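## Task

Pick up the small foam block lying on the desk and set it on this room's counter. Do not disturb the stacked cartons. The robot must neither tip over nor finish leaning, and the block has to stay on the counter by itself at the end, not held there by the robot.

## Robot and tools

Robot: a Hello Robot Stretch 4 with one arm. It has an omni-wheel base, a lift that rides up a mast, a single arm that telescopes forward, a three-joint wrist (yaw, pitch, roll) and a two-finger gripper. It stands about 1.6 m tall; the base rim lies within 0.23 m of the base origin. Loose objects may occasionally get nudged by something else in the scene.

Frames: the base frame sits on the floor below the base centre, x ahead, y to the left, z upward. hand_pose uses this frame and marks the spot centred between the fingers, 0.015 m back from their tips; with all wrist joints at zero its axes line up with the base axes. Its printed value may be slightly off. The odometry frame is where the base frame was when the scene began.

execute_actions: argument actions is a list holding a single action or nothing (empty returns state and pictures only). Optional cameras picks which images come back: head_camera, head_left_camera, head_right_camera, wrist_camera or all; omitted or null gives all, [] gives none. An action may carry base, joints or both, plus optional pace and contact_limits; alternatively it is just {"end_of_arm": "enable_torque"}, which re-powers any wrist or gripper motor that shut off so it holds its spot.
- base takes exactly one relative command, an offset measured from the base position in the latest reported state: translate_m (metres, forward +, range -2 to 2), strafe_m (metres, left +, -2 to 2) or rotate_rad (radians, counter-clockwise seen from above +, -3.2 to 3.2).
- joints is a set of absolute targets keyed by name: lift_m 0 to 1.2 m; arm_m 0 to 0.55 m extension; wrist_yaw_rad -1.134 to 4.276 (0 points ahead, + turns left, 3.14 stowed back, beyond 3.4 the arm may block); wrist_pitch_rad -1.117 to 4.259 (0 level, 1.57 pointing down); wrist_roll_rad -1.117 to 4.259 (0 keeps fingers at equal height, + turns clockwise viewed from behind the gripper); gripper_m 0 to 0.08 m finger gap. Done tolerances: lift and arm 0.004, yaw and roll 0.02, pitch 0.05, gripper 0.002. Joint targets outside range are clipped and reported; any other bad value or unknown key rejects the call with no motion.
- pace: slow, default, fast or max. Base speed up to 0.1/0.3/0.4/0.6 m/s and turning 1/2/3/4 rad/s respectively, reduced when the lift is above 0.2 m (down to 0.3 m/s and 1 rad/s at 1.2 m).
- contact_limits: {"arm_m": value} from 0 (gentlest) to 0.75 (firmest), default 0.5; it decides how much the arm may push before halting.
All motions in an action begin together; one action runs 15 s at most. Anything not named in an action may keep driving toward its earlier target without the status saying so. If a result reports a stop, later motion calls in that same reply are skipped.

wait: seconds, 0 to 10; nothing new is commanded and it returns the same state and images.
zoom_image: camera plus region [x0, y0, x1, y1] in pixels of that camera's newest full picture, top-left origin, no larger than 504 by 504. Image sizes: head_camera 420x560, the two head fisheyes 420x672, wrist_camera 616x392.
finished_scene: scene, the integer number of the current scene. It is final; the result states whether the goal was met and gives the next task. Answering with no tool call ends everything.

Cameras: head_camera sits atop the mast looking forward and down (turn the base to look around). head_left_camera and head_right_camera are fisheyes beside it aimed more steeply down, also showing base and arm. wrist_camera looks along the fingers, whose tips appear near the picture bottom. A calibration table gives intrinsics K and T_world_to_cam, which maps base-frame points into each camera; expect small errors, bigger for the wrist camera when the arm is extended.

Result lines: base_status and joint_status tell how each motion ended: done; off_target (stopped short, may still push); contact_stop_at_<key> (hit something; that part goes slack, so a lift may sag or wheels roll); limit_stop_at_<name>, including own_body (self-collision, likely when pitch is below -0.2 with roll under -0.4 or over 4) and tilt (lean over 6 degrees; lift, arm and wheels go slack and ignore commands); time_out; torque_fault (a wrist or gripper motor strained to its max and went limp until enable_torque). on_its_own lists uncommanded behaviour; there, "held at" is the target being held. joint_positions gives readings. lidar_m: 12 distances in metres, 30-degree sectors starting straight ahead and going counter-clockwise (4th left, 7th behind, 10th right); "-" means nothing seen or closer than 0.25 m; it senses from roughly 0.15 m up and can miss glass, thin legs and things behind. wrist_depth_mm: a 7x7 grid of median depths, 100 to 2000 mm, read from the top left. base_odometry comes from wheel turns only; if turned_by_wheels and turned_by_imu disagree by over about 0.1 rad, suspect a collision or slip. base_tilt in degrees, forward and right positive, with a fixed bias up to about 1.5. motor_effort in percent, with peak in brackets; an at-rest effort outside its normal range hints at pushing or a load.

Gripping: command a gap smaller than the object; once the fingers touch, they only squeeze slightly further. off_target after closing usually means something is held. If gripper effort stays beyond about 50 from zero, the gripper shuts off and may drop the object.

Cautions: at the start, lift_m 0.4 with wrist_yaw_rad 0 in one action unfolds the wrist. Avoid driving or turning with over 1 kg held and arm_m above 0.2, particularly at fast or max, and avoid steady heavy pushes, especially with the gripper high. Don't press the gripper into things with base or arm moves. Drops, slips, slams and hard hits are penalised, and the placed object must be released and resting on its own before finishing.

Each tool is called after "Call:" as name(argument=value, ...) on one line, values as JSON.

## Session

Call:
execute_actions(actions=[{"joints":{"lift_m":0.4,"wrist_yaw_rad":0}}])

Scene clock: 2.37 s.
base_odometry: x=+0.000 y=+0.000 heading=+0.000 (m, m, rad; odometry frame)
turned_by_wheels: +0.000 (rad since the last result)
turned_by_imu: +0.000 (rad since the last result)
base_tilt: forward=-0.3 right=+0.1 (deg)
lidar_m: 0.89 0.70 0.72 0.94 2.25 1.65 1.14 1.09 1.27 0.87 0.83 0.85
base_status: not commanded
joint_positions: lift_m=+0.400 arm_m=+0.002 wrist_yaw_rad=+0.000 wrist_pitch_rad=-0.016 wrist_roll_rad=-0.011 gripper_m=+0.040
joint_status: all done
motor_effort: lift_m=+21(22) arm_m=-1(1) wrist_yaw_rad=-1(8) wrist_pitch_rad=-7(6) wrist_roll_rad=-1(1) gripper_m=-1(2) wheel_0=+0(0) wheel_1=-1(0) wheel_2=+1(0) (%)
hand_pose: x=+0.3852 y=-0.0873 z=+0.5813 quat_wxyz=(+1.000, -0.005, -0.008, +0.000) (m; base frame)
wrist_depth_mm: - - - 1255 904 699 585 / - - - 1160 878 715 591 / - - 1008 707 820 715 597 / - - 1008 715 809 723 603 / - - 1008 723 820 707 603 / 1756 1808 148 715 778 668 603 / 1281 1281 - 715 455 - 591
pictures: head_camera, head_left_camera, head_right_camera, wrist_camera
camera_calibration (this result's frames):
wrist_camera: T_world_to_cam=[[0.0181604, -0.99982, -0.00545135, -0.0823117], [-0.0303796, 0.00489794, -0.999526, 0.639468], [0.999373, 0.0183174, -0.0302852, -0.213438], [0, 0, 0, 1]] pos_world=[0.234226, -0.0815193, 0.632253]
Images, in order (width x height): head_camera 420x560, head_left_camera 420x672, head_right_camera 420x672, wrist_camera 616x392.

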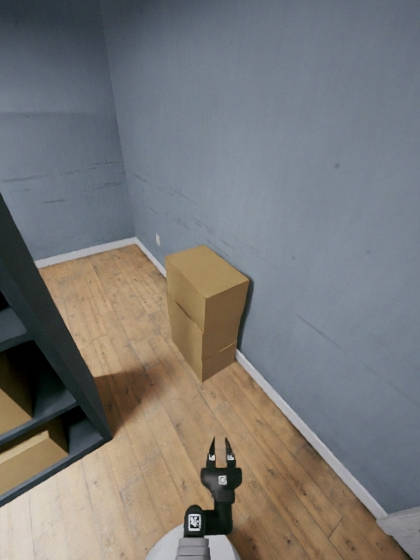

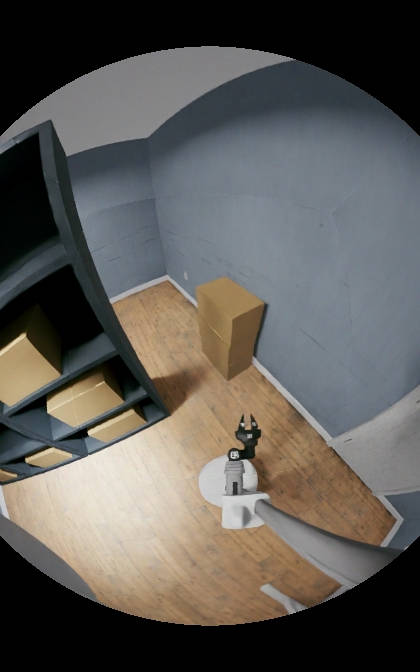

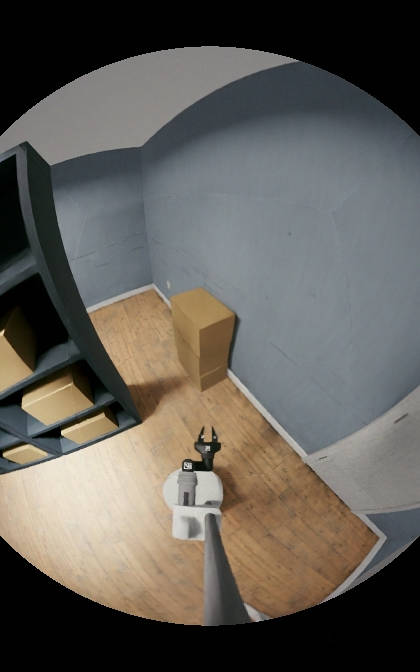

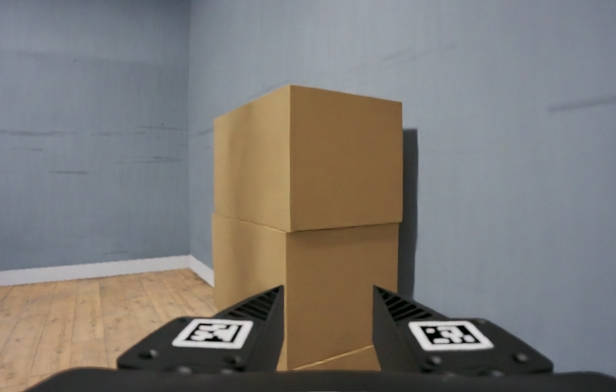

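Call:
execute_actions(actions=[{"base":{"rotate_rad":2.2},"joints":{"lift_m":0.75,"gripper_m":0.08}}])

Scene clock: 12.03 s.
base_odometry: x=+0.000 y=+0.000 heading=+2.199 (m, m, rad; odometry frame)
turned_by_wheels: +2.199 (rad since the last result)
turned_by_imu: +2.150 (rad since the last result)
base_tilt: forward=-0.3 right=+0.0 (deg)
lidar_m: 2.82 1.48 1.07 1.05 1.18 0.88 0.85 0.89 0.90 0.72 0.74 1.06
base_status: done
joint_positions: lift_m=+0.750 arm_m=+0.002 wrist_yaw_rad=+0.000 wrist_pitch_rad=-0.016 wrist_roll_rad=-0.011 gripper_m=+0.080
joint_status: all done
motor_effort: lift_m=+22(22) arm_m=-1(1) wrist_yaw_rad=+1(0) wrist_pitch_rad=-7(8) wrist_roll_rad=+0(1) gripper_m=-1(3) wheel_0=-5(10) wheel_1=-7(12) wheel_2=-2(12) (%)
hand_pose: x=+0.3853 y=-0.0874 z=+0.9313 quat_wxyz=(+1.000, -0.005, -0.008, +0.000) (m; base frame)
wrist_depth_mm: - - - - - 1576 1060 / - - - - - 1576 1366 / - - - - - 1576 1118 / - - - - - 1618 1537 / - - - - - 1618 1618 / - - 153 - - 1255 1366 / - - 142 - - 110 -
pictures: head_camera, head_left_camera, head_right_camera, wrist_camera
camera_calibration (this result's frames):
wrist_camera: T_world_to_cam=[[0.0180297, -0.999823, -0.00545284, -0.0803802], [-0.030379, 0.0049034, -0.999526, 0.989323], [0.999376, 0.0181868, -0.0302852, -0.202867], [0, 0, 0, 1]] pos_world=[0.234244, -0.0815275, 0.982272]
Images, in order (width x height): head_camera 420x560, head_left_camera 420x672, head_right_camera 420x672, wrist_camera 616x392.

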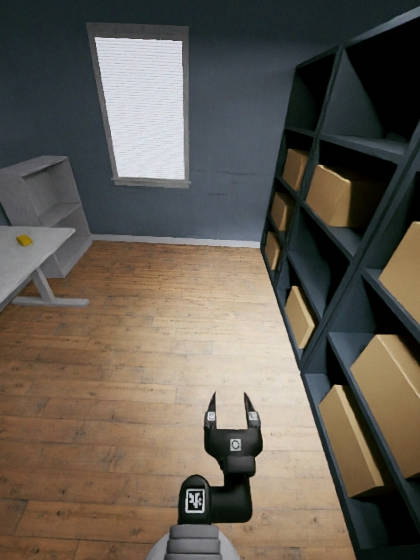

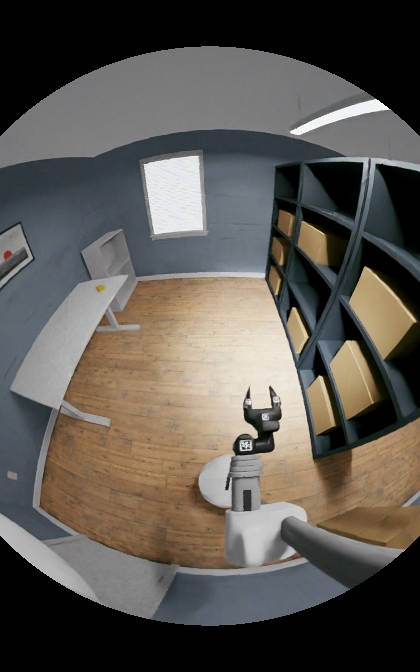

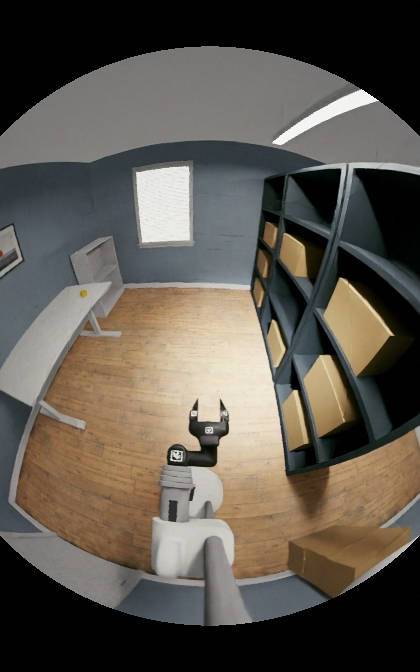

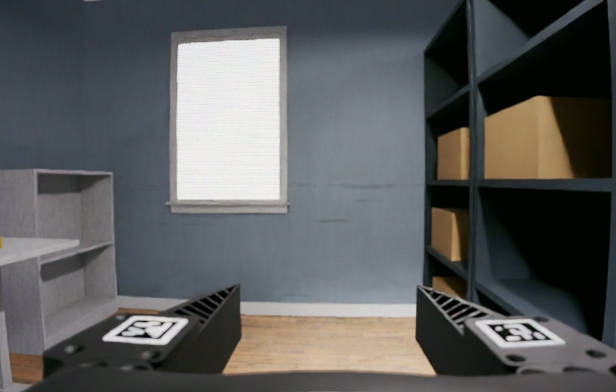

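Call:
execute_actions(actions=[{"base":{"translate_m":1.35},"pace":"fast"}], cameras=[])

Call:
execute_actions(actions=[{"base":{"rotate_rad":1.57}}], cameras=[])

Call:
execute_actions(actions=[{"base":{"translate_m":0.45},"joints":{"wrist_pitch_rad":0.4},"pace":"fast"}], cameras=["head_camera","wrist_camera"])

Scene clock: 26.17 s.
base_odometry: x=-0.794 y=+1.092 heading=+2.200 (m, m, rad; odometry frame)
turned_by_wheels: +0.001 (rad since the last result)
turned_by_imu: +0.000 (rad since the last result)
base_tilt: forward=-0.3 right=+0.0 (deg)
lidar_m: 1.50 1.54 1.07 1.03 1.07 2.25 2.18 1.05 0.77 0.72 0.77 1.07
base_status: done
joint_positions: lift_m=+0.750 arm_m=+0.002 wrist_yaw_rad=+0.000 wrist_pitch_rad=-0.016 wrist_roll_rad=-0.011 gripper_m=+0.080
joint_status: not commanded
motor_effort: lift_m=+21(21) arm_m=-1(1) wrist_yaw_rad=-1(3) wrist_pitch_rad=-9(9) wrist_roll_rad=+0(0) gripper_m=+1(3) wheel_0=+5(11) wheel_1=+7(12) wheel_2=+0(14) (%)
hand_pose: x=+0.3852 y=-0.0874 z=+0.9314 quat_wxyz=(+1.000, -0.005, -0.008, +0.000) (m; base frame)
wrist_depth_mm: 1336 1336 1308 1281 1255 1255 1118 / 1366 1336 1308 1308 1255 1255 1182 / 1366 1308 1308 1308 1281 1281 1205 / 1366 1336 1336 1336 1281 1281 1229 / 1397 1366 1336 1308 1336 1255 1118 / 1397 1366 153 1308 1308 1229 1025 / - - 142 1336 1308 110 -
pictures: none
No camera images: the call's "cameras" was empty. Leave "cameras" out to get every camera's image.

Scene clock: 28.23 s.
base_odometry: x=-0.794 y=+1.092 heading=-2.515 (m, m, rad; odometry frame)
turned_by_wheels: +1.569 (rad since the last result)
turned_by_imu: +1.534 (rad since the last result)
base_tilt: forward=-0.2 right=+0.0 (deg)
lidar_m: 1.03 1.06 1.49 2.17 1.04 0.77 0.73 0.78 1.05 1.51 1.57 1.06
base_status: done
joint_positions: lift_m=+0.750 arm_m=+0.002 wrist_yaw_rad=+0.000 wrist_pitch_rad=-0.016 wrist_roll_rad=-0.011 gripper_m=+0.080
joint_status: not commanded
motor_effort: lift_m=+20(20) arm_m=-1(2) wrist_yaw_rad=-1(2) wrist_pitch_rad=-7(7) wrist_roll_rad=-1(1) gripper_m=+2(1) wheel_0=-5(10) wheel_1=-6(13) wheel_2=-3(9) (%)
hand_pose: x=+0.3853 y=-0.0874 z=+0.9314 quat_wxyz=(+1.000, -0.005, -0.008, +0.000) (m; base frame)
wrist_depth_mm: 1618 1661 1618 1576 1576 1537 1537 / 1661 1661 1618 1618 1576 1537 1576 / 1661 1661 1661 1576 1576 1576 1537 / 1708 1661 1618 1618 1618 1499 1464 / 1308 1336 1397 1366 1366 1537 1499 / 1281 842 153 946 831 809 1464 / - - 141 1661 1661 110 -
pictures: none
No camera images: the call's "cameras" was empty. Leave "cameras" out to get every camera's image.

Scene clock: 30.73 s.
base_odometry: x=-1.158 y=+0.828 heading=-2.514 (m, m, rad; odometry frame)
turned_by_wheels: +0.001 (rad since the last result)
turned_by_imu: +0.000 (rad since the last result)
base_tilt: forward=-0.2 right=+0.0 (deg)
lidar_m: 0.58 0.63 0.84 2.15 1.69 1.22 1.18 1.24 1.60 1.48 1.52 0.62
base_status: done
joint_positions: lift_m=+0.750 arm_m=+0.002 wrist_yaw_rad=+0.000 wrist_pitch_rad=+0.403 wrist_roll_rad=-0.011 gripper_m=+0.080
joint_status: all done
motor_effort: lift_m=+20(20) arm_m=-1(1) wrist_yaw_rad=-1(0) wrist_pitch_rad=-7(5) wrist_roll_rad=+0(1) gripper_m=+0(0) wheel_0=+3(10) wheel_1=+5(12) wheel_2=+0(14) (%)
hand_pose: x=+0.3683 y=-0.0874 z=+0.8448 quat_wxyz=(+0.980, -0.005, +0.200, +0.001) (m; base frame)
wrist_depth_mm: 1078 1098 1078 1078 1060 1025 878 / 1138 1138 1118 1098 1098 1098 891 / 820 788 768 759 691 820 931 / 539 535 535 525 521 517 508 / 452 452 449 445 442 433 430 / 1336 1336 153 1336 976 1060 1138 / - - 142 1138 1060 110 -
pictures: head_camera, wrist_camera
camera_calibration (this result's frames):
wrist_camera: T_world_to_cam=[[0.014153, -0.999825, -0.0122093, -0.0734402], [-0.433783, 0.00486215, -0.901004, 0.967617], [0.900906, 0.0180481, -0.433638, 0.18846], [0, 0, 0, 1]] pos_world=[0.25099, -0.0815335, 0.952654]
Images, in order (width x height): head_camera 420x560, wrist_camera 616x392.

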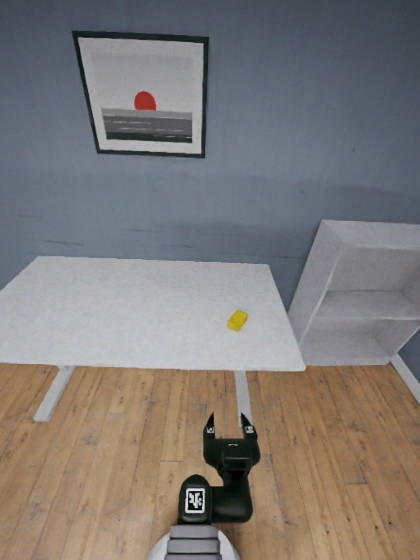

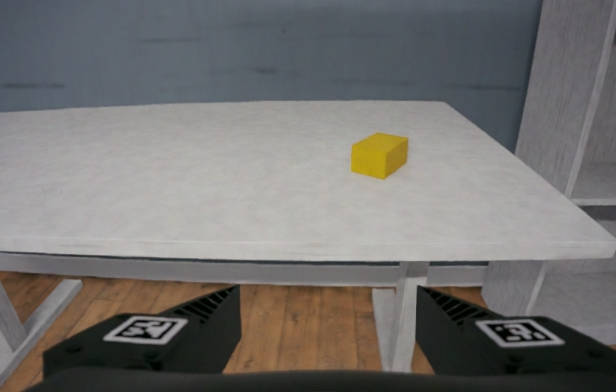

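Call:
execute_actions(actions=[{"joints":{"wrist_yaw_rad":-0.5,"arm_m":0.46,"lift_m":0.72}}], cameras=["head_camera","wrist_camera"])

Scene clock: 40.03 s.
base_odometry: x=-1.158 y=+0.828 heading=-2.514 (m, m, rad; odometry frame)
turned_by_wheels: +0.000 (rad since the last result)
turned_by_imu: +0.000 (rad since the last result)
base_tilt: forward=-0.2 right=+0.0 (deg)
lidar_m: 0.57 0.60 0.84 2.15 1.68 1.23 1.17 1.22 1.59 1.49 1.51 0.61
base_status: not commanded
joint_positions: lift_m=+0.720 arm_m=+0.459 wrist_yaw_rad=-0.500 wrist_pitch_rad=+0.403 wrist_roll_rad=-0.011 gripper_m=+0.080
joint_status: all done
motor_effort: lift_m=+16(17) arm_m=+5(5) wrist_yaw_rad=-1(5) wrist_pitch_rad=-10(7) wrist_roll_rad=+0(0) gripper_m=+0(1) wheel_0=+3(3) wheel_1=+5(5) wheel_2=+1(0) (%)
hand_pose: x=+0.7600 y=-0.1705 z=+0.8151 quat_wxyz=(+0.950, +0.044, +0.195, -0.241) (m; base frame)
wrist_depth_mm: 569 615 676 750 798 609 991 / 591 647 715 809 842 654 1078 / 621 661 668 661 866 707 1118 / 469 459 455 452 449 741 946 / 347 349 347 345 343 340 1281 / 277 281 153 226 268 271 281 / - - 142 195 239 110 -
pictures: head_camera, wrist_camera
camera_calibration (this result's frames):
wrist_camera: T_world_to_cam=[[-0.466796, -0.884281, -0.0122106, 0.222781], [-0.378466, 0.212227, -0.900957, 1.10449], [0.79929, -0.415942, -0.433737, -0.172448], [0, 0, 0, 1]] pos_world=[0.659842, -0.10913, 0.923022]
Images, in order (width x height): head_camera 420x560, wrist_camera 616x392.

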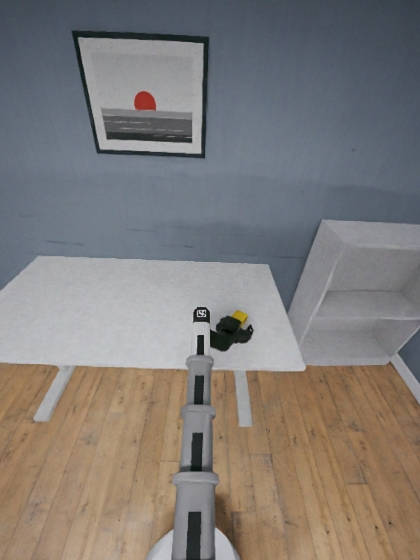

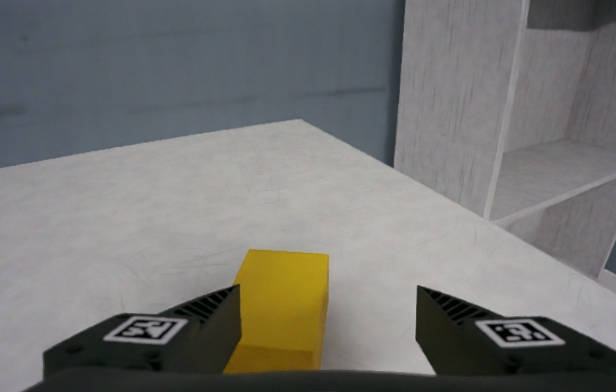

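Call:
execute_actions(actions=[{"joints":{"arm_m":0.51}}], cameras=["wrist_camera"])

Call:
execute_actions(actions=[{"joints":{"lift_m":0.657},"pace":"slow"}], cameras=["wrist_camera"])

Scene clock: 48.97 s.
base_odometry: x=-1.158 y=+0.828 heading=-2.514 (m, m, rad; odometry frame)
turned_by_wheels: +0.000 (rad since the last result)
turned_by_imu: +0.000 (rad since the last result)
base_tilt: forward=-0.2 right=+0.0 (deg)
lidar_m: 0.56 0.61 0.81 2.17 1.72 1.23 1.18 1.24 1.58 1.49 1.50 0.60
base_status: not commanded
joint_positions: lift_m=+0.720 arm_m=+0.509 wrist_yaw_rad=-0.500 wrist_pitch_rad=+0.403 wrist_roll_rad=-0.011 gripper_m=+0.080
joint_status: all done
motor_effort: lift_m=+16(15) arm_m=+4(4) wrist_yaw_rad=-1(0) wrist_pitch_rad=-8(8) wrist_roll_rad=+0(0) gripper_m=+0(0) wheel_0=+3(3) wheel_1=+5(5) wheel_2=+0(0) (%)
hand_pose: x=+0.8100 y=-0.1705 z=+0.8151 quat_wxyz=(+0.950, +0.044, +0.195, -0.241) (m; base frame)
wrist_depth_mm: 530 569 634 699 768 603 732 / 554 603 676 750 809 627 1008 / 585 621 661 654 866 661 1078 / 466 462 455 452 452 691 831 / 349 347 349 347 342 338 1255 / 277 279 153 217 267 270 279 / - - 141 187 231 110 -
pictures: wrist_camera
camera_calibration (this result's frames):
wrist_camera: T_world_to_cam=[[-0.466825, -0.884266, -0.0122107, 0.246138], [-0.378467, 0.212243, -0.900953, 1.12341], [0.799273, -0.415966, -0.433745, -0.21239], [0, 0, 0, 1]] pos_world=[0.709834, -0.109131, 0.923021]
Images, in order (width x height): wrist_camera 616x392.

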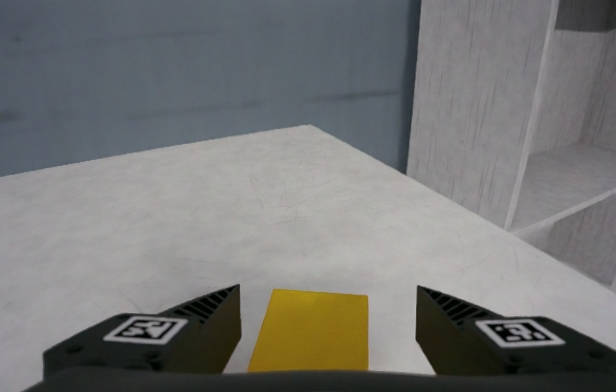

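Scene clock: 50.37 s.
base_odometry: x=-1.158 y=+0.828 heading=-2.514 (m, m, rad; odometry frame)
turned_by_wheels: +0.000 (rad since the last result)
turned_by_imu: +0.000 (rad since the last result)
base_tilt: forward=-0.2 right=+0.1 (deg)
lidar_m: 0.60 0.61 0.86 2.16 1.69 1.24 1.17 1.23 1.59 1.47 1.52 0.63
base_status: not commanded
joint_positions: lift_m=+0.657 arm_m=+0.509 wrist_yaw_rad=-0.500 wrist_pitch_rad=+0.403 wrist_roll_rad=-0.011 gripper_m=+0.080
joint_status: all done
motor_effort: lift_m=+15(15) arm_m=+5(5) wrist_yaw_rad=-1(0) wrist_pitch_rad=-6(7) wrist_roll_rad=+0(0) gripper_m=+0(1) wheel_0=+3(3) wheel_1=+5(5) wheel_2=+0(1) (%)
hand_pose: x=+0.8100 y=-0.1705 z=+0.7521 quat_wxyz=(+0.950, +0.044, +0.195, -0.241) (m; base frame)
wrist_depth_mm: 530 574 634 699 759 609 723 / 559 603 668 723 809 634 991 / 480 466 452 445 442 627 1008 / 319 317 314 310 307 304 322 / 238 239 229 160 224 232 229 / 190 191 129 129 139 185 - / - - 131 129 136 110 -
pictures: wrist_camera
camera_calibration (this result's frames):
wrist_camera: T_world_to_cam=[[-0.466824, -0.884266, -0.0122108, 0.245369], [-0.378467, 0.212242, -0.900953, 1.06667], [0.799274, -0.415965, -0.433745, -0.239705], [0, 0, 0, 1]] pos_world=[0.709835, -0.109131, 0.860048]
Images, in order (width x height): wrist_camera 616x392.

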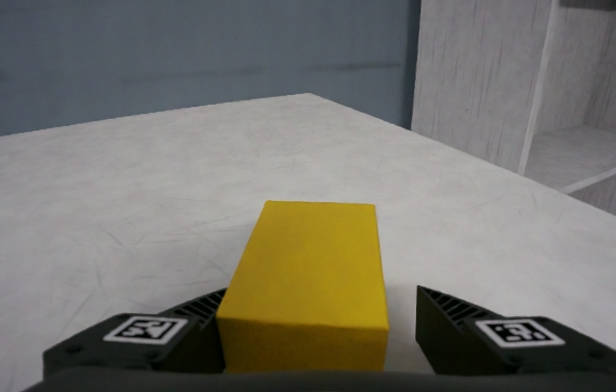

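Call:
execute_actions(actions=[{"joints":{"gripper_m":0.03}}], cameras=[])

Call:
execute_actions(actions=[{"joints":{"lift_m":0.72}}], cameras=["wrist_camera"])

Call:
execute_actions(actions=[{"base":{"translate_m":-0.45},"joints":{"arm_m":0,"wrist_yaw_rad":0},"pace":"fast"}], cameras=[])

Call:
execute_actions(actions=[{"base":{"strafe_m":1.4},"pace":"fast"}], cameras=[])

Call:
execute_actions(actions=[{"base":{"rotate_rad":-3.2}}])

Scene clock: 63.67 s.
base_odometry: x=-1.158 y=+0.828 heading=-2.514 (m, m, rad; odometry frame)
turned_by_wheels: +0.000 (rad since the last result)
turned_by_imu: +0.000 (rad since the last result)
base_tilt: forward=-0.2 right=+0.0 (deg)
lidar_m: 0.59 0.60 0.83 2.16 1.70 1.25 1.17 1.25 1.59 1.49 1.52 0.64
base_status: not commanded
joint_positions: lift_m=+0.657 arm_m=+0.509 wrist_yaw_rad=-0.500 wrist_pitch_rad=+0.403 wrist_roll_rad=-0.011 gripper_m=+0.058
joint_status: gripper_m off_target (ended at +0.058, target +0.030)
on_its_own: gripper_m is held at +0.053, not at your +0.030, by its contact guard: the fingers met something
motor_effort: lift_m=+15(15) arm_m=+4(5) wrist_yaw_rad=-3(1) wrist_pitch_rad=-7(6) wrist_roll_rad=-1(1) gripper_m=-40(43) wheel_0=+3(3) wheel_1=+5(5) wheel_2=+0(1) (%)
hand_pose: x=+0.8100 y=-0.1705 z=+0.7521 quat_wxyz=(+0.950, +0.044, +0.195, -0.241) (m; base frame)
wrist_depth_mm: 530 574 634 707 750 609 741 / 554 603 661 723 809 634 991 / 480 466 455 449 442 634 991 / 319 317 314 309 307 304 322 / 238 239 239 160 175 233 229 / 190 191 134 129 128 188 185 / 163 - 128 131 129 - -
pictures: none
No camera images: the call's "cameras" was empty. Leave "cameras" out to get every camera's image.

Scene clock: 64.87 s.
base_odometry: x=-1.158 y=+0.828 heading=-2.514 (m, m, rad; odometry frame)
turned_by_wheels: +0.000 (rad since the last result)
turned_by_imu: +0.000 (rad since the last result)
base_tilt: forward=-0.2 right=+0.1 (deg)
lidar_m: 0.58 0.60 0.86 2.15 1.66 1.24 1.16 1.24 1.59 1.50 1.49 0.62
base_status: not commanded
joint_positions: lift_m=+0.720 arm_m=+0.509 wrist_yaw_rad=-0.500 wrist_pitch_rad=+0.403 wrist_roll_rad=-0.011 gripper_m=+0.058
joint_status: all done
on_its_own: gripper_m is held at +0.053, not at your +0.030, by its contact guard: the fingers met something
motor_effort: lift_m=+21(22) arm_m=+4(5) wrist_yaw_rad=+0(1) wrist_pitch_rad=-8(9) wrist_roll_rad=+0(1) gripper_m=-39(41) wheel_0=+3(3) wheel_1=+5(5) wheel_2=+0(1) (%)
hand_pose: x=+0.8099 y=-0.1705 z=+0.8145 quat_wxyz=(+0.950, +0.044, +0.195, -0.241) (m; base frame)
wrist_depth_mm: 535 574 640 699 759 603 723 / 559 603 676 741 809 634 991 / 580 621 661 647 866 661 1078 / 462 459 455 452 445 668 820 / 347 347 347 160 176 338 1229 / 277 278 135 129 128 273 268 / 236 - 128 132 129 - -
pictures: wrist_camera
camera_calibration (this result's frames):
wrist_camera: T_world_to_cam=[[-0.46685, -0.884252, -0.0122135, 0.246153], [-0.378755, 0.21241, -0.900792, 1.123], [0.799122, -0.415909, -0.434079, -0.21221], [0, 0, 0, 1]] pos_world=[0.709842, -0.109136, 0.922484]
Images, in order (width x height): wrist_camera 616x392.

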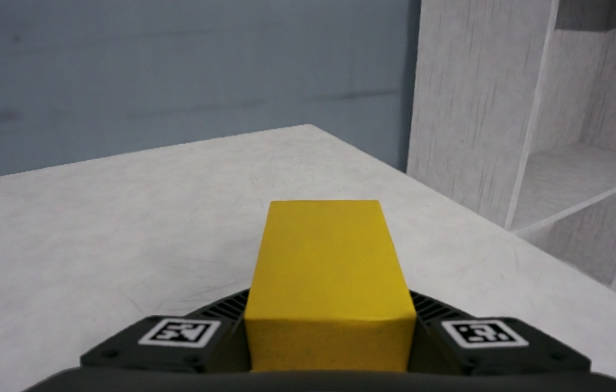

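Scene clock: 67.37 s.
base_odometry: x=-0.794 y=+1.091 heading=-2.515 (m, m, rad; odometry frame)
turned_by_wheels: -0.001 (rad since the last result)
turned_by_imu: +0.000 (rad since the last result)
base_tilt: forward=-0.3 right=+0.1 (deg)
lidar_m: 1.02 1.08 1.48 2.18 1.06 0.75 0.71 0.76 1.08 1.50 1.56 1.06
base_status: done
joint_positions: lift_m=+0.720 arm_m=+0.002 wrist_yaw_rad=+0.000 wrist_pitch_rad=+0.403 wrist_roll_rad=-0.011 gripper_m=+0.058
joint_status: all done
joint sent to its limit — the command would take arm_m past its lower limit, so that joint was sent only as far as its limit.
on_its_own: gripper_m is held at +0.053, not at your +0.030, by its contact guard: the fingers met something
motor_effort: lift_m=+21(22) arm_m=-4(5) wrist_yaw_rad=+3(10) wrist_pitch_rad=-11(10) wrist_roll_rad=-1(1) gripper_m=-41(39) wheel_0=-4(11) wheel_1=-6(13) wheel_2=+0(13) (%)
hand_pose: x=+0.3687 y=-0.0875 z=+0.8145 quat_wxyz=(+0.980, -0.005, +0.200, +0.001) (m; base frame)
wrist_depth_mm: 1499 1464 1464 1464 1464 1336 1336 / 1499 1336 1229 1205 1160 1430 1430 / 1255 1708 1661 1661 1618 1499 1464 / 1756 1863 1808 1756 1756 1618 1618 / 1499 1576 1576 160 175 1464 1464 / 1281 1308 135 129 128 1255 1229 / 1098 - 128 132 129 - -
pictures: none
No camera images: the call's "cameras" was empty. Leave "cameras" out to get every camera's image.

Scene clock: 72.10 s.
base_odometry: x=+0.028 y=-0.042 heading=-2.514 (m, m, rad; odometry frame)
turned_by_wheels: +0.000 (rad since the last result)
turned_by_imu: -0.003 (rad since the last result)
base_tilt: forward=-0.2 right=+0.0 (deg)
lidar_m: 1.22 1.11 0.82 0.79 0.85 0.87 0.75 0.74 1.05 2.91 1.49 1.09
base_status: done
joint_positions: lift_m=+0.720 arm_m=+0.002 wrist_yaw_rad=+0.000 wrist_pitch_rad=+0.403 wrist_roll_rad=-0.011 gripper_m=+0.058
joint_status: not commanded
on_its_own: gripper_m is held at +0.053, not at your +0.030, by its contact guard: the fingers met something
motor_effort: lift_m=+21(21) arm_m=-4(4) wrist_yaw_rad=-1(2) wrist_pitch_rad=-9(9) wrist_roll_rad=+0(0) gripper_m=-39(43) wheel_0=+0(13) wheel_1=+2(17) wheel_2=+0(0) (%)
hand_pose: x=+0.3687 y=-0.0874 z=+0.8146 quat_wxyz=(+0.980, -0.005, +0.200, +0.001) (m; base frame)
wrist_depth_mm: 1160 1499 1499 1464 1430 1397 1397 / 1160 1576 1618 1576 1499 1182 1229 / 1182 1661 1661 1661 1661 1618 1576 / 1160 1708 1863 1708 1708 1756 1708 / 1160 1537 1618 159 175 1537 1576 / 1138 1281 135 129 128 1255 1255 / 1078 - 128 132 128 - -
pictures: none
No camera images: the call's "cameras" was empty. Leave "cameras" out to get every camera's image.

Scene clock: 74.97 s.
base_odometry: x=+0.028 y=-0.042 heading=+0.570 (m, m, rad; odometry frame)
turned_by_wheels: -3.199 (rad since the last result)
turned_by_imu: -3.128 (rad since the last result)
base_tilt: forward=-0.2 right=+0.0 (deg)
lidar_m: 0.73 0.74 1.00 2.49 1.57 1.06 1.10 1.19 0.83 0.79 0.83 0.88
base_status: done
joint_positions: lift_m=+0.720 arm_m=+0.002 wrist_yaw_rad=+0.000 wrist_pitch_rad=+0.403 wrist_roll_rad=-0.011 gripper_m=+0.058
joint_status: not commanded
on_its_own: gripper_m is held at +0.053, not at your +0.030, by its contact guard: the fingers met something
motor_effort: lift_m=+21(21) arm_m=-4(4) wrist_yaw_rad=-1(2) wrist_pitch_rad=-9(8) wrist_roll_rad=+0(0) gripper_m=-38(42) wheel_0=+4(11) wheel_1=+7(15) wheel_2=+0(9) (%)
hand_pose: x=+0.3687 y=-0.0874 z=+0.8146 quat_wxyz=(+0.980, -0.005, +0.200, +0.001) (m; base frame)
wrist_depth_mm: 866 488 - - - 1464 1025 / 891 539 - - - 866 676 / 580 591 917 - - 809 549 / 597 699 917 - - 809 574 / 621 647 891 160 175 798 621 / 778 750 135 129 128 691 668 / 750 - 128 131 129 - -
pictures: head_camera, head_left_camera, head_right_camera, wrist_camera
camera_calibration (this result's frames):
wrist_camera: T_world_to_cam=[[0.0139188, -0.999829, -0.0122133, -0.07377], [-0.434325, 0.00495657, -0.900742, 0.940629], [0.900649, 0.0178418, -0.434182, 0.175513], [0, 0, 0, 1]] pos_world=[0.251491, -0.0815511, 0.922568]
Images, in order (width x height): head_camera 420x560, head_left_camera 420x672, head_right_camera 420x672, wrist_camera 616x392.

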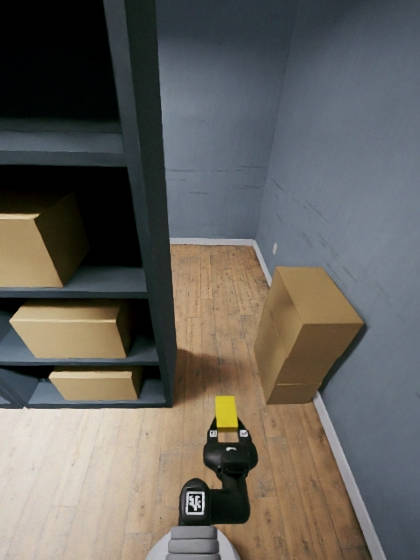

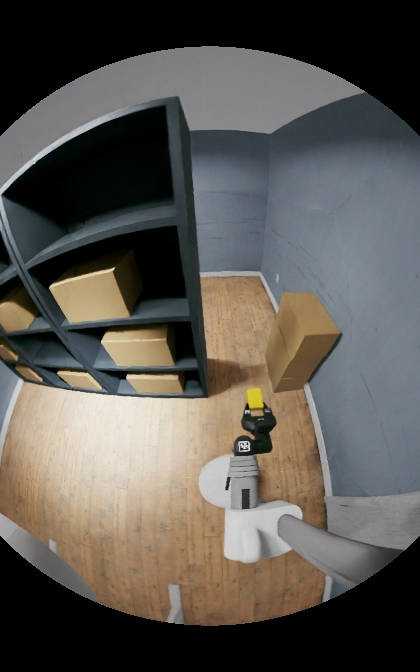

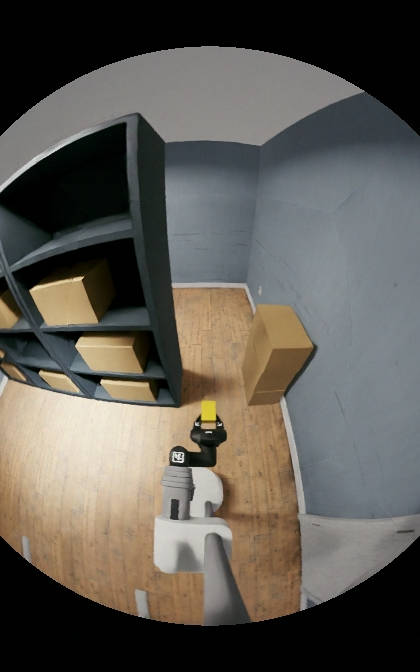

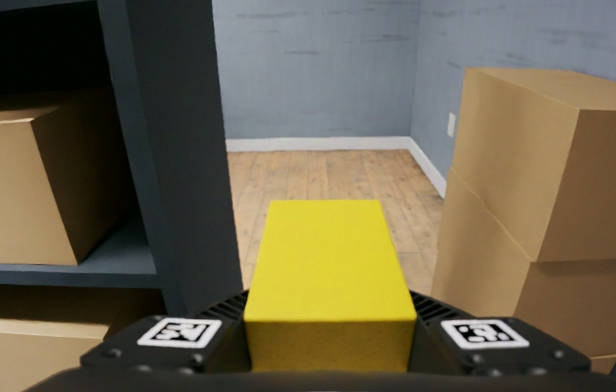

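Call:
execute_actions(actions=[{"base":{"strafe_m":-0.145}}], cameras=[])

Call:
execute_actions(actions=[{"base":{"translate_m":0.6}}], cameras=["head_left_camera","head_right_camera"])

Scene clock: 88.93 s.
base_odometry: x=+0.106 y=-0.164 heading=+0.569 (m, m, rad; odometry frame)
turned_by_wheels: +0.000 (rad since the last result)
turned_by_imu: +0.000 (rad since the last result)
base_tilt: forward=-0.2 right=+0.0 (deg)
lidar_m: 1.10 0.78 0.99 2.47 1.58 1.14 1.49 0.97 0.70 0.65 0.67 0.82
base_status: done
joint_positions: lift_m=+0.720 arm_m=+0.002 wrist_yaw_rad=+0.000 wrist_pitch_rad=+0.403 wrist_roll_rad=-0.011 gripper_m=+0.058
joint_status: not commanded
on_its_own: gripper_m is held at +0.053, not at your +0.030, by its contact guard: the fingers met something
motor_effort: lift_m=+20(21) arm_m=-4(4) wrist_yaw_rad=+2(2) wrist_pitch_rad=-7(9) wrist_roll_rad=-1(1) gripper_m=-42(41) wheel_0=+3(12) wheel_1=-6(15) wheel_2=+0(1) (%)
hand_pose: x=+0.3687 y=-0.0874 z=+0.8146 quat_wxyz=(+0.980, -0.005, +0.200, +0.001) (m; base frame)
wrist_depth_mm: 504 741 - - - 1182 820 / 508 750 - - - 654 683 / 539 750 - - - 530 517 / 574 741 - - 904 564 559 / 640 741 1618 160 175 609 609 / 842 691 135 129 128 647 668 / 768 - 128 132 129 - -
pictures: none
No camera images: the call's "cameras" was empty. Leave "cameras" out to get every camera's image.

Scene clock: 92.43 s.
base_odometry: x=+0.611 y=+0.160 heading=+0.570 (m, m, rad; odometry frame)
turned_by_wheels: +0.001 (rad since the last result)
turned_by_imu: +0.000 (rad since the last result)
base_tilt: forward=-0.2 right=+0.0 (deg)
lidar_m: 2.21 0.46 0.31 0.51 3.15 1.71 1.73 0.94 0.65 0.63 0.34 0.41
base_status: done
joint_positions: lift_m=+0.720 arm_m=+0.002 wrist_yaw_rad=+0.000 wrist_pitch_rad=+0.403 wrist_roll_rad=-0.011 gripper_m=+0.058
joint_status: not commanded
on_its_own: gripper_m is held at +0.053, not at your +0.030, by its contact guard: the fingers met something
motor_effort: lift_m=+21(20) arm_m=-4(4) wrist_yaw_rad=+1(1) wrist_pitch_rad=-7(8) wrist_roll_rad=-1(1) gripper_m=-42(43) wheel_0=+4(11) wheel_1=+6(13) wheel_2=-2(9) (%)
hand_pose: x=+0.3687 y=-0.0874 z=+0.8146 quat_wxyz=(+0.980, -0.005, +0.200, +0.001) (m; base frame)
wrist_depth_mm: 1499 1921 1863 1921 1863 1118 788 / 1464 1983 - - 1983 1160 798 / 1537 - - - - 1182 359 / 1618 1983 - - 1983 1182 324 / 1618 1576 1576 160 175 1205 324 / 1281 1281 135 129 128 392 322 / 1078 - 128 132 129 - -
pictures: head_left_camera, head_right_camera
Images, in order (width x height): head_left_camera 420x672, head_right_camera 420x672.

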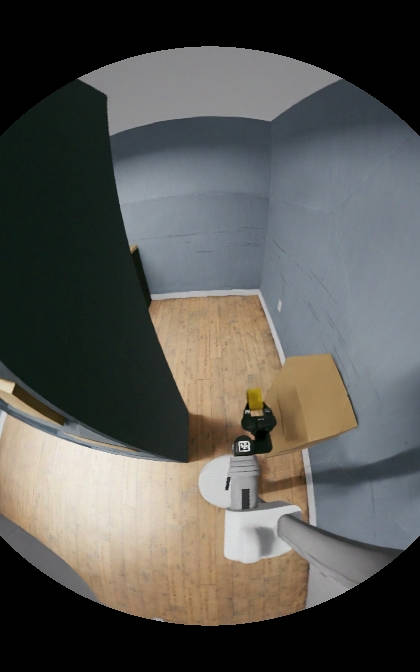

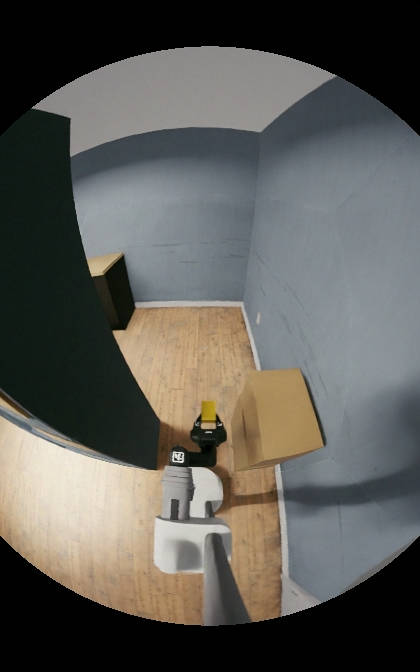

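Call:
execute_actions(actions=[{"base":{"translate_m":1.0},"joints":{"lift_m":0.95}}])

Scene clock: 107.17 s.
base_odometry: x=+1.452 y=+0.700 heading=+0.571 (m, m, rad; odometry frame)
turned_by_wheels: +0.001 (rad since the last result)
turned_by_imu: +0.000 (rad since the last result)
base_tilt: forward=-0.3 right=+0.0 (deg)
lidar_m: 1.29 1.33 1.23 1.74 0.54 0.48 2.80 0.43 0.54 0.57 0.59 0.81
base_status: done
joint_positions: lift_m=+0.950 arm_m=+0.002 wrist_yaw_rad=+0.000 wrist_pitch_rad=+0.403 wrist_roll_rad=-0.011 gripper_m=+0.058
joint_status: all done
on_its_own: gripper_m is held at +0.053, not at your +0.030, by its contact guard: the fingers met something
motor_effort: lift_m=+21(21) arm_m=-4(4) wrist_yaw_rad=+1(0) wrist_pitch_rad=-9(8) wrist_roll_rad=+0(0) gripper_m=-41(41) wheel_0=+6(10) wheel_1=+7(12) wheel_2=-2(13) (%)
hand_pose: x=+0.3687 y=-0.0874 z=+1.0446 quat_wxyz=(+0.980, -0.005, +0.200, +0.001) (m; base frame)
wrist_depth_mm: 976 976 976 960 976 960 741 / 1042 1042 1042 1042 1025 1008 750 / 1098 1118 1118 1118 1098 1098 750 / 1205 1182 1229 1160 1160 1118 759 / 1308 1281 1308 160 175 1098 759 / 1430 1397 134 129 128 946 732 / 1366 - 128 132 129 - -
pictures: head_camera, head_left_camera, head_right_camera, wrist_camera
camera_calibration (this result's frames):
wrist_camera: T_world_to_cam=[[0.0140193, -0.999827, -0.0122132, -0.0709784], [-0.434332, 0.00491273, -0.900739, 1.14775], [0.900644, 0.0179323, -0.434188, 0.275397], [0, 0, 0, 1]] pos_world=[0.251466, -0.0815432, 1.15253]
Images, in order (width x height): head_camera 420x560, head_left_camera 420x672, head_right_camera 420x672, wrist_camera 616x392.

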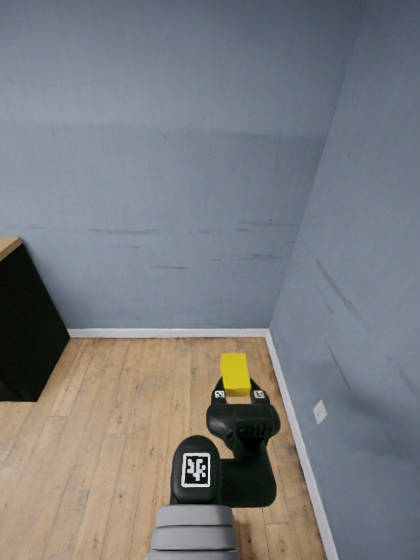

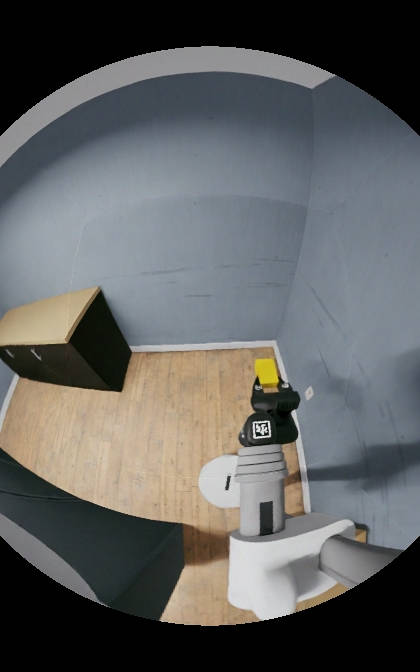

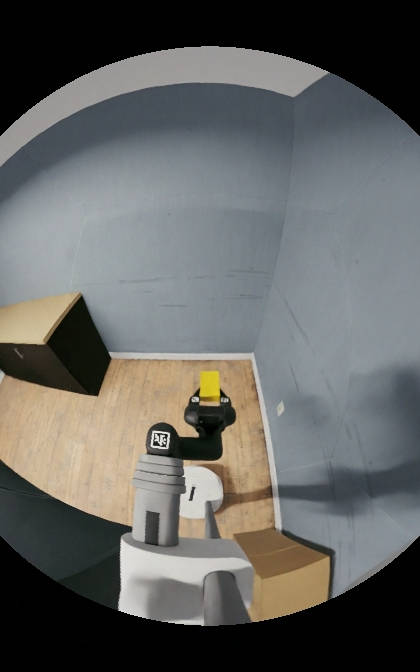

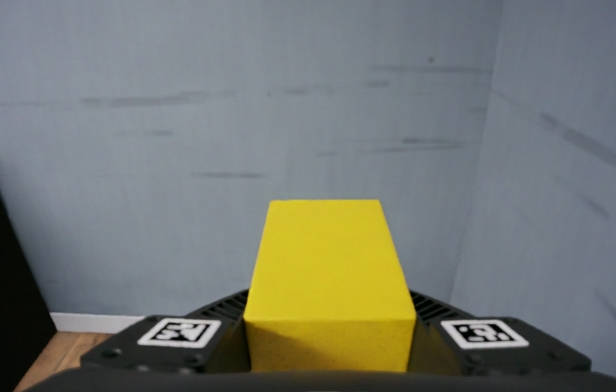

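Call:
execute_actions(actions=[{"base":{"strafe_m":1.35},"joints":{"arm_m":0.52},"pace":"fast"}], cameras=["head_camera","wrist_camera"])

Scene clock: 115.67 s.
base_odometry: x=+0.722 y=+1.836 heading=+0.571 (m, m, rad; odometry frame)
turned_by_wheels: +0.000 (rad since the last result)
turned_by_imu: -0.003 (rad since the last result)
base_tilt: forward=-0.2 right=+0.0 (deg)
lidar_m: 0.61 0.64 0.83 1.76 0.62 0.43 0.41 0.43 0.59 1.69 1.85 0.67
base_status: done
joint_positions: lift_m=+0.950 arm_m=+0.519 wrist_yaw_rad=+0.000 wrist_pitch_rad=+0.403 wrist_roll_rad=-0.011 gripper_m=+0.058
joint_status: all done
on_its_own: gripper_m is held at +0.053, not at your +0.030, by its contact guard: the fingers met something
motor_effort: lift_m=+21(21) arm_m=+4(6) wrist_yaw_rad=+2(3) wrist_pitch_rad=-9(9) wrist_roll_rad=+0(0) gripper_m=-42(41) wheel_0=-1(15) wheel_1=+2(16) wheel_2=+0(0) (%)
hand_pose: x=+0.8858 y=-0.0874 z=+1.0446 quat_wxyz=(+0.980, -0.005, +0.200, +0.001) (m; base frame)
wrist_depth_mm: 452 452 455 452 452 449 449 / 477 480 480 480 480 480 477 / 517 517 517 517 517 517 512 / 539 539 539 539 535 549 559 / 415 415 413 159 175 424 603 / 332 332 134 129 128 327 640 / 285 - 128 132 128 - -
pictures: head_camera, wrist_camera
camera_calibration (this result's frames):
wrist_camera: T_world_to_cam=[[0.0141618, -0.999825, -0.0122126, -0.0783265], [-0.434262, 0.00485173, -0.900773, 1.37234], [0.900675, 0.0180601, -0.434118, -0.190412], [0, 0, 0, 1]] pos_world=[0.768563, -0.0815322, 1.15255]
Images, in order (width x height): head_camera 420x560, wrist_camera 616x392.

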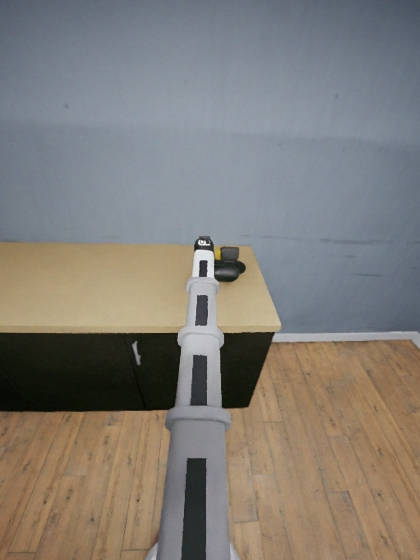

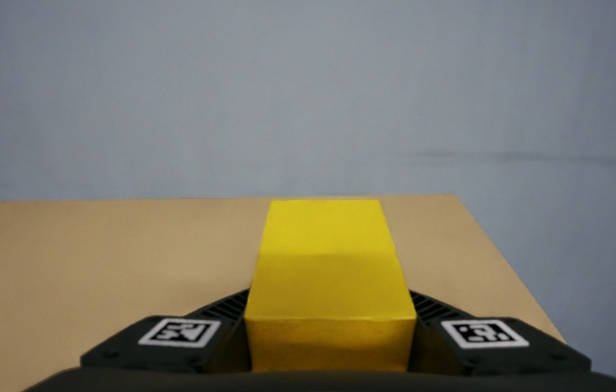

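Call:
execute_actions(actions=[{"joints":{"lift_m":0.851},"pace":"slow"}], cameras=[])

Call:
execute_actions(actions=[{"joints":{"gripper_m":0.08}}], cameras=[])

Call:
execute_actions(actions=[{"joints":{"arm_m":0.38,"lift_m":0.88}}], cameras=["wrist_camera"])

Call:
finished_scene(scene=1)

Scene clock: 128.53 s.
base_odometry: x=+0.722 y=+1.836 heading=+0.571 (m, m, rad; odometry frame)
turned_by_wheels: +0.000 (rad since the last result)
turned_by_imu: +0.000 (rad since the last result)
base_tilt: forward=-0.2 right=+0.0 (deg)
lidar_m: 0.61 0.63 0.86 1.77 0.64 0.46 0.40 0.42 0.60 1.65 1.85 0.65
base_status: not commanded
joint_positions: lift_m=+0.851 arm_m=+0.519 wrist_yaw_rad=+0.000 wrist_pitch_rad=+0.403 wrist_roll_rad=-0.011 gripper_m=+0.058
joint_status: all done
on_its_own: gripper_m is held at +0.053, not at your +0.030, by its contact guard: the fingers met something
motor_effort: lift_m=+15(20) arm_m=+4(4) wrist_yaw_rad=+0(1) wrist_pitch_rad=-8(8) wrist_roll_rad=+0(0) gripper_m=-40(42) wheel_0=+0(1) wheel_1=+2(2) wheel_2=+1(0) (%)
hand_pose: x=+0.8858 y=-0.0874 z=+0.9461 quat_wxyz=(+0.980, -0.005, +0.200, +0.001) (m; base frame)
wrist_depth_mm: 452 452 452 455 449 449 452 / 480 477 480 480 480 480 477 / 492 477 466 455 449 500 512 / 327 324 320 317 314 310 535 / 245 245 244 160 175 237 235 / 195 196 135 129 128 192 189 / 167 - 128 131 129 - -
pictures: none
No camera images: the call's "cameras" was empty. Leave "cameras" out to get every camera's image.

Scene clock: 129.47 s.
base_odometry: x=+0.722 y=+1.836 heading=+0.571 (m, m, rad; odometry frame)
turned_by_wheels: +0.000 (rad since the last result)
turned_by_imu: +0.000 (rad since the last result)
base_tilt: forward=-0.2 right=+0.1 (deg)
lidar_m: 0.61 0.63 0.86 1.77 0.63 0.44 0.40 0.43 0.60 1.64 1.85 0.65
base_status: not commanded
joint_positions: lift_m=+0.851 arm_m=+0.519 wrist_yaw_rad=+0.000 wrist_pitch_rad=+0.403 wrist_roll_rad=-0.011 gripper_m=+0.080
joint_status: all done
motor_effort: lift_m=+15(16) arm_m=+4(4) wrist_yaw_rad=+1(0) wrist_pitch_rad=-7(8) wrist_roll_rad=+0(0) gripper_m=+2(41) wheel_0=-1(1) wheel_1=+3(3) wheel_2=+0(0) (%)
hand_pose: x=+0.8858 y=-0.0874 z=+0.9461 quat_wxyz=(+0.980, -0.005, +0.200, +0.001) (m; base frame)
wrist_depth_mm: 452 449 455 455 452 452 452 / 480 484 480 480 480 480 480 / 496 477 462 459 452 500 517 / 327 325 322 317 315 310 530 / 246 246 245 166 218 237 235 / 195 196 146 134 138 190 - / - - 132 130 131 110 -
pictures: none
No camera images: the call's "cameras" was empty. Leave "cameras" out to get every camera's image.

Scene clock: 130.93 s.
base_odometry: x=+0.722 y=+1.836 heading=+0.571 (m, m, rad; odometry frame)
turned_by_wheels: +0.000 (rad since the last result)
turned_by_imu: +0.000 (rad since the last result)
base_tilt: forward=-0.2 right=+0.0 (deg)
lidar_m: 0.61 0.65 0.86 1.77 0.62 0.45 0.40 0.42 0.59 1.65 1.87 0.68
base_status: not commanded
joint_positions: lift_m=+0.880 arm_m=+0.381 wrist_yaw_rad=+0.000 wrist_pitch_rad=+0.403 wrist_roll_rad=-0.011 gripper_m=+0.080
joint_status: all done
motor_effort: lift_m=+22(26) arm_m=-4(5) wrist_yaw_rad=+0(0) wrist_pitch_rad=-8(8) wrist_roll_rad=-1(0) gripper_m=+0(0) wheel_0=-1(0) wheel_1=+2(3) wheel_2=+0(0) (%)
hand_pose: x=+0.7473 y=-0.0874 z=+0.9746 quat_wxyz=(+0.980, -0.005, +0.200, +0.001) (m; base frame)
wrist_depth_mm: 580 574 574 580 580 580 574 / 615 615 615 621 615 615 609 / 603 580 564 549 544 647 654 / 397 392 387 298 377 377 707 / 296 296 296 276 290 286 285 / 236 237 153 237 227 229 236 / - - 142 204 202 110 -
pictures: wrist_camera
camera_calibration (this result's frames):
wrist_camera: T_world_to_cam=[[0.0139247, -0.999829, -0.012209, -0.0770939], [-0.433988, 0.0049568, -0.900905, 1.24909], [0.900811, 0.0178434, -0.433845, -0.0964548], [0, 0, 0, 1]] pos_world=[0.630052, -0.081551, 1.08253]
Images, in order (width x height): wrist_camera 616x392.

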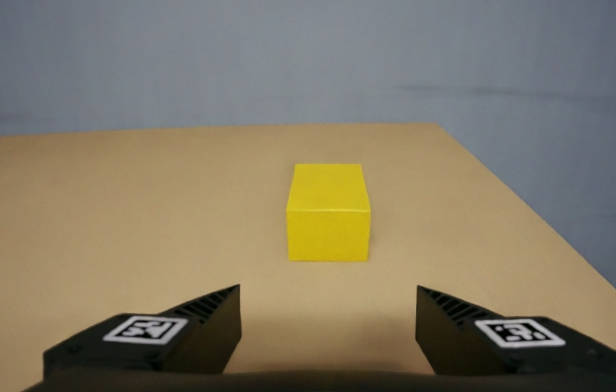

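The scene is finished: the task was done.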